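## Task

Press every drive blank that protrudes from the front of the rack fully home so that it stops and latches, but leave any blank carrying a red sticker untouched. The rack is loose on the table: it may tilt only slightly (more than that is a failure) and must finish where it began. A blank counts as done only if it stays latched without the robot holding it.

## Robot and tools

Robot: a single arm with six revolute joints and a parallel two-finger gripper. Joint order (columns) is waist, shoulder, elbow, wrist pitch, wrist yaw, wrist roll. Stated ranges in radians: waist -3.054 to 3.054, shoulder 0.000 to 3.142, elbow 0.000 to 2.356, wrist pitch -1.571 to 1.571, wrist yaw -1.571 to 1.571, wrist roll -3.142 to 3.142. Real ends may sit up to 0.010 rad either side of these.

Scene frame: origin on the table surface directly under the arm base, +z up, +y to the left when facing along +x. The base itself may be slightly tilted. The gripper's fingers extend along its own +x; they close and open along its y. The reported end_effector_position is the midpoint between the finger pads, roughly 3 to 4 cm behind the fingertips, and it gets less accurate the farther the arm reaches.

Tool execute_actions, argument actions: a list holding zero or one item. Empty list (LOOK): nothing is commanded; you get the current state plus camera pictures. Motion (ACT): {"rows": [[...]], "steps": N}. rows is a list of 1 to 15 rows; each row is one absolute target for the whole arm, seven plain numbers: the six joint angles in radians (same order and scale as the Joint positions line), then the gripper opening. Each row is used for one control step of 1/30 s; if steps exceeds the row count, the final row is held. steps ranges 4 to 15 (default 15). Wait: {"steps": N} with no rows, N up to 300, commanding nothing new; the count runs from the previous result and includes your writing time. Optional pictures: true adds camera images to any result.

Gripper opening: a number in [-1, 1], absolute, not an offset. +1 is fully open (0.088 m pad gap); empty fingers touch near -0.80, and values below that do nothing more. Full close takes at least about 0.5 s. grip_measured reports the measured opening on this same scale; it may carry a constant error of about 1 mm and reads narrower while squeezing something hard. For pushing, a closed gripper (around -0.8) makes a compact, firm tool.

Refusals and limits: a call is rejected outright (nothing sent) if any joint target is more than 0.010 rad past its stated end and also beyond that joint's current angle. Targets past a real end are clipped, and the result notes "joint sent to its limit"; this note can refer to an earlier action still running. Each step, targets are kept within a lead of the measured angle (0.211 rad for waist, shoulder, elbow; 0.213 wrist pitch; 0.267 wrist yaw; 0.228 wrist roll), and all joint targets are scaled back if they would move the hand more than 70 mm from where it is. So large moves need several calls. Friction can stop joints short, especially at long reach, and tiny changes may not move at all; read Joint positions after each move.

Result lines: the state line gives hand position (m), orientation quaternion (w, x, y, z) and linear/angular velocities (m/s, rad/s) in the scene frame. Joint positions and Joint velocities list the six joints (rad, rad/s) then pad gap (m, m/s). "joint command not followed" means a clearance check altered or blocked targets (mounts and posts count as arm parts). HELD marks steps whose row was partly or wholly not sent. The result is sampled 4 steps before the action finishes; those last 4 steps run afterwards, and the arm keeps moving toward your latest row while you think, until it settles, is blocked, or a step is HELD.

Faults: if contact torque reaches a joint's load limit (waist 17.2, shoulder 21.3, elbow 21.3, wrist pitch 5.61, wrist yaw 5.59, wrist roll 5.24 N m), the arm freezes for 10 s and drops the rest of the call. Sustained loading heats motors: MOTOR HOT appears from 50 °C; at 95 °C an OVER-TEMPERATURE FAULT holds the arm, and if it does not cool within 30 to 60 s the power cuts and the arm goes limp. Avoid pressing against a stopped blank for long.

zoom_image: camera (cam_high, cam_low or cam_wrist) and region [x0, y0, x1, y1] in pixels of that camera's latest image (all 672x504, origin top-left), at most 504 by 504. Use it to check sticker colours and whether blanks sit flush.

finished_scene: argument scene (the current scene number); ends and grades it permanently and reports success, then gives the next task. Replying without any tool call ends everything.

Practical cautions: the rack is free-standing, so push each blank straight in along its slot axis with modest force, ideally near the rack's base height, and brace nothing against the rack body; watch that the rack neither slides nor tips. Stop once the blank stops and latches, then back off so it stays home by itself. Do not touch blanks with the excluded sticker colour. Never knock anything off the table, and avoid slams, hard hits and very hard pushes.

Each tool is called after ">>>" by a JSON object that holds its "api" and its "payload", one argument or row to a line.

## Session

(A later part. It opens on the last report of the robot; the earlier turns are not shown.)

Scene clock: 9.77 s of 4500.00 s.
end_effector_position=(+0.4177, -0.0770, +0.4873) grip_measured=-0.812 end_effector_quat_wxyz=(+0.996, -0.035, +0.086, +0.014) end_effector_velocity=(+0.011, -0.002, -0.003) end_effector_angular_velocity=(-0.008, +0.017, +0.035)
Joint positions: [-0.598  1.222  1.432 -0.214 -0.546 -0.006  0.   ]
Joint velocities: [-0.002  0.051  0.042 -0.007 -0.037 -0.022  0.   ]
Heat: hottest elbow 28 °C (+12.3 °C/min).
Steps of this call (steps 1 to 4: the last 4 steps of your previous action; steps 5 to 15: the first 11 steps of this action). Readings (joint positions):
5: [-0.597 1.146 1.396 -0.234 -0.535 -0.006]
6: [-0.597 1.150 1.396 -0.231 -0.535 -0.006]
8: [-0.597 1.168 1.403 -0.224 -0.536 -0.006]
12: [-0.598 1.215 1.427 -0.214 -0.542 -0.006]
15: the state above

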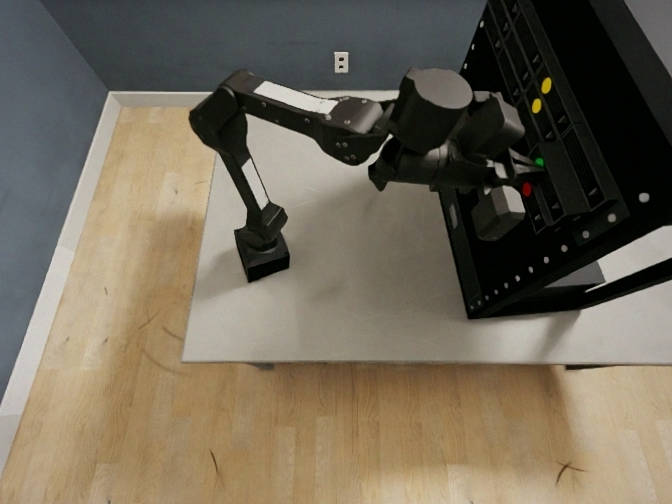

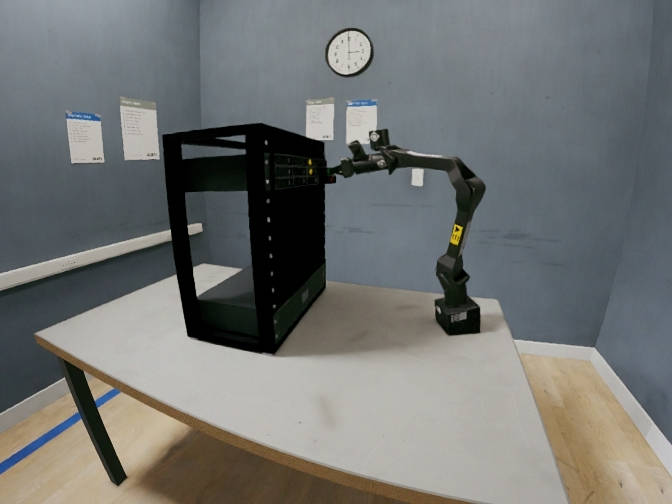

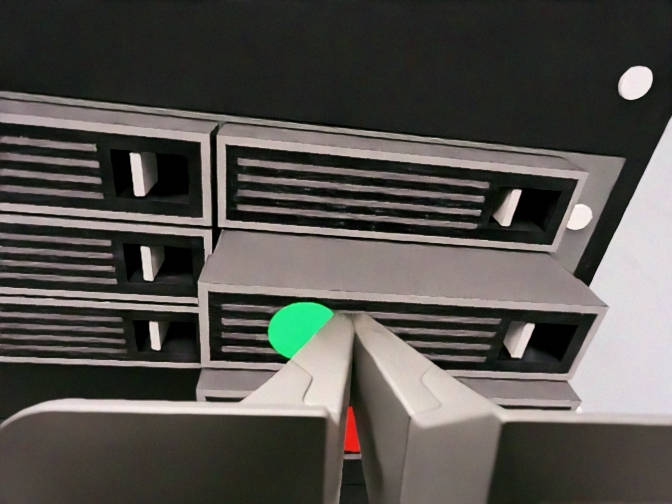

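>>> {"api": "execute_actions", "payload": {
  "actions": [
    {"rows":[[-0.585,1.26,1.463,-0.203,-0.53,0,-0.9],[-0.572,1.275,1.476,-0.2,-0.52,0,-0.9],[-0.56,1.29,1.489,-0.198,-0.51,0,-0.9],[-0.548,1.305,1.502,-0.196,-0.5,0,-0.9],[-0.536,1.32,1.515,-0.194,-0.49,0,-0.9],[-0.525,1.335,1.528,-0.192,-0.48,0,-0.9],[-0.515,1.35,1.541,-0.19,-0.47,0,-0.9],[-0.505,1.365,1.554,-0.188,-0.46,0,-0.9]]}
  ]
}}

>>> {"api": "execute_actions", "payload": {
  "actions": [
    {"rows":[[-0.495,1.40,1.585,-0.18,-0.455,0,-0.9]]}
  ],
  "pictures": true
}}

>>> {"api": "execute_actions", "payload": {
  "actions": [
    {"rows":[[-0.55,1.15,1.42,-0.27,-0.55,0,-0.9]]}
  ],
  "pictures": true
}}

Scene clock: 10.43 s of 4500.00 s.
end_effector_position=(+0.4472, -0.0753, +0.4879) grip_measured=-0.812 end_effector_quat_wxyz=(+0.996, -0.036, +0.085, +0.013) end_effector_velocity=(+0.002, -0.011, +0.005) end_effector_angular_velocity=(-0.032, -0.003, -0.064)
Joint positions: [-0.535  1.317  1.519 -0.206 -0.481 -0.006  0.   ]
Joint velocities: [-0.002  0.012  0.032 -0.022  0.066 -0.022  0.   ]
Heat: hottest elbow 28 °C (+11.5 °C/min).
Steps of this call (steps 1 to 4: the last 4 steps of your previous action; steps 5 to 9: the robot went on to your last target; steps 10 to 20: the first 11 steps of this action). Readings (joint positions):
10: [-0.598 1.230 1.438 -0.213 -0.548 -0.006]
11: [-0.595 1.234 1.442 -0.212 -0.547 -0.006]
13: [-0.583 1.250 1.456 -0.209 -0.535 -0.006]
17: [-0.547 1.299 1.499 -0.201 -0.498 -0.006]
20: the state above

Scene clock: 10.93 s of 4500.00 s.
end_effector_position=(+0.4503, -0.0763, +0.4869) grip_measured=-0.812 end_effector_quat_wxyz=(+0.995, -0.033, +0.091, +0.011) end_effector_velocity=(+0.001, -0.001, -0.001) end_effector_angular_velocity=(-0.019, +0.006, -0.002)
Joint positions: [-0.531  1.331  1.539 -0.224 -0.475 -0.006  0.   ]
Joint velocities: [ 0.002  0.002  0.002 -0.007  0.007 -0.022  0.   ]
Heat: hottest elbow 28 °C (+11.0 °C/min).
Steps of this call (steps 1 to 4: the last 4 steps of your previous action; steps 5 to 15: the first 11 steps of this action). Readings (joint positions):
5: [-0.532 1.324 1.527 -0.213 -0.475 -0.006]
6: [-0.532 1.327 1.532 -0.218 -0.475 -0.006]
8: [-0.532 1.329 1.536 -0.222 -0.475 -0.006]
12: [-0.532 1.331 1.538 -0.224 -0.475 -0.006]
15: the state above

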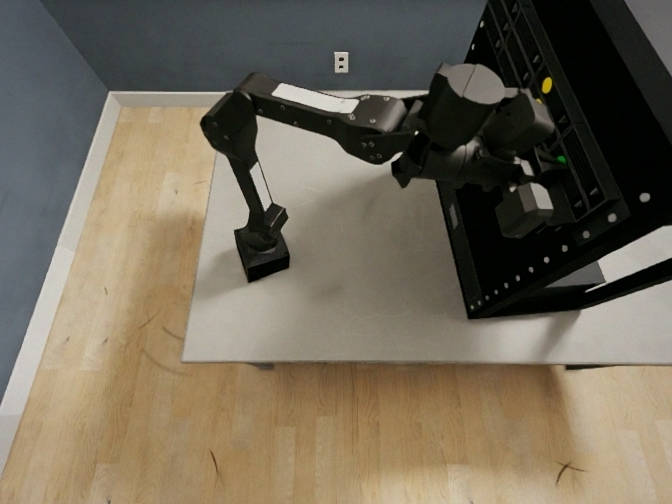

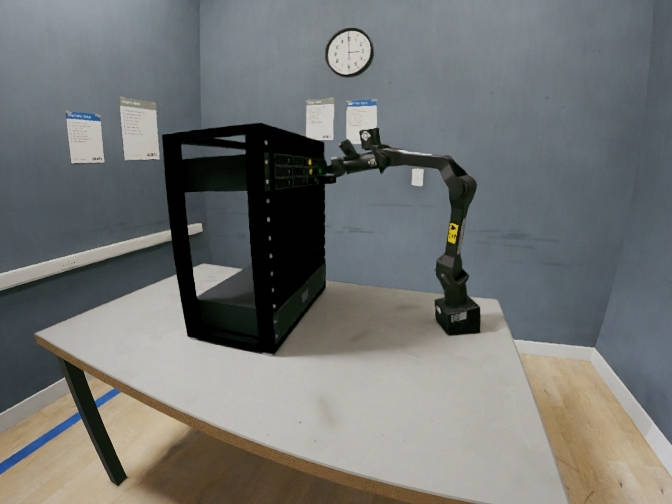

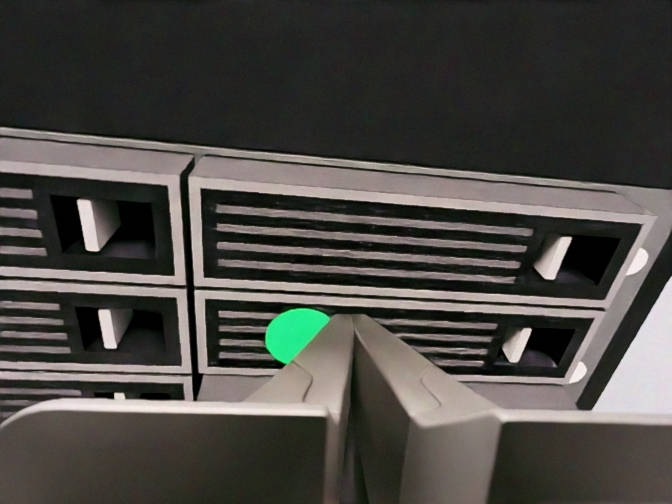

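Scene clock: 11.43 s of 4500.00 s.
end_effector_position=(+0.4042, -0.0469, +0.5041) grip_measured=-0.812 end_effector_quat_wxyz=(+0.996, -0.040, +0.074, +0.039) end_effector_velocity=(-0.033, +0.017, +0.001) end_effector_angular_velocity=(+0.003, +0.013, +0.033)
Joint positions: [-0.544  1.16   1.446 -0.262 -0.541 -0.006  0.   ]
Joint velocities: [-0.017 -0.115 -0.061 -0.066 -0.051 -0.007  0.   ]
Heat: hottest elbow 28 °C (+10.5 °C/min).
Steps of this call (steps 1 to 4: the last 4 steps of your previous action; steps 5 to 15: the first 11 steps of this action). Readings (joint positions):
5: [-0.534 1.308 1.528 -0.220 -0.478 -0.006]
6: [-0.535 1.290 1.510 -0.215 -0.484 -0.006]
8: [-0.535 1.250 1.478 -0.242 -0.511 -0.006]
12: [-0.541 1.183 1.452 -0.257 -0.535 -0.006]
15: the state above

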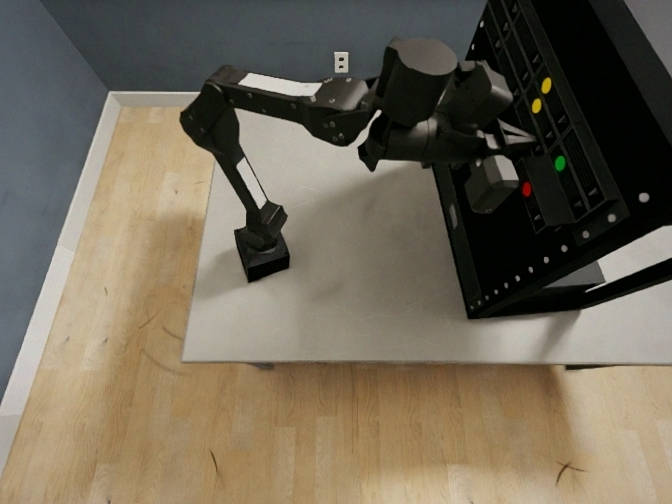

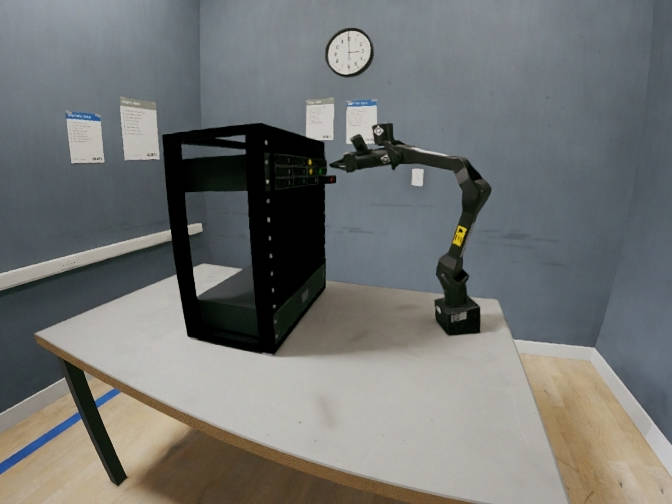

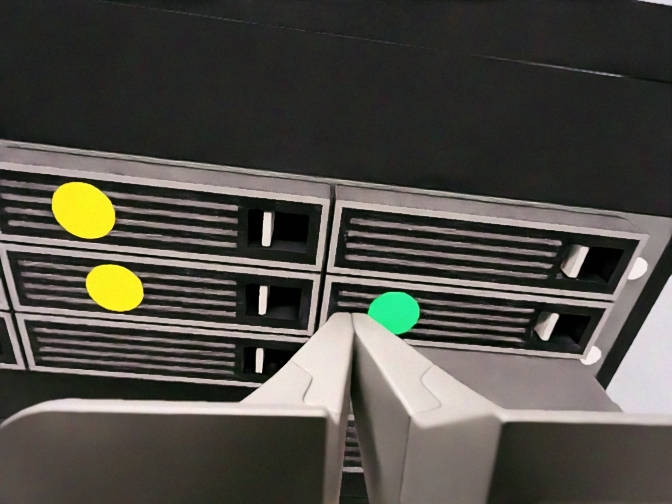

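>>> {"api": "finished_scene", "payload": {
  "scene": 2
}}

The scene is finished: the task was done.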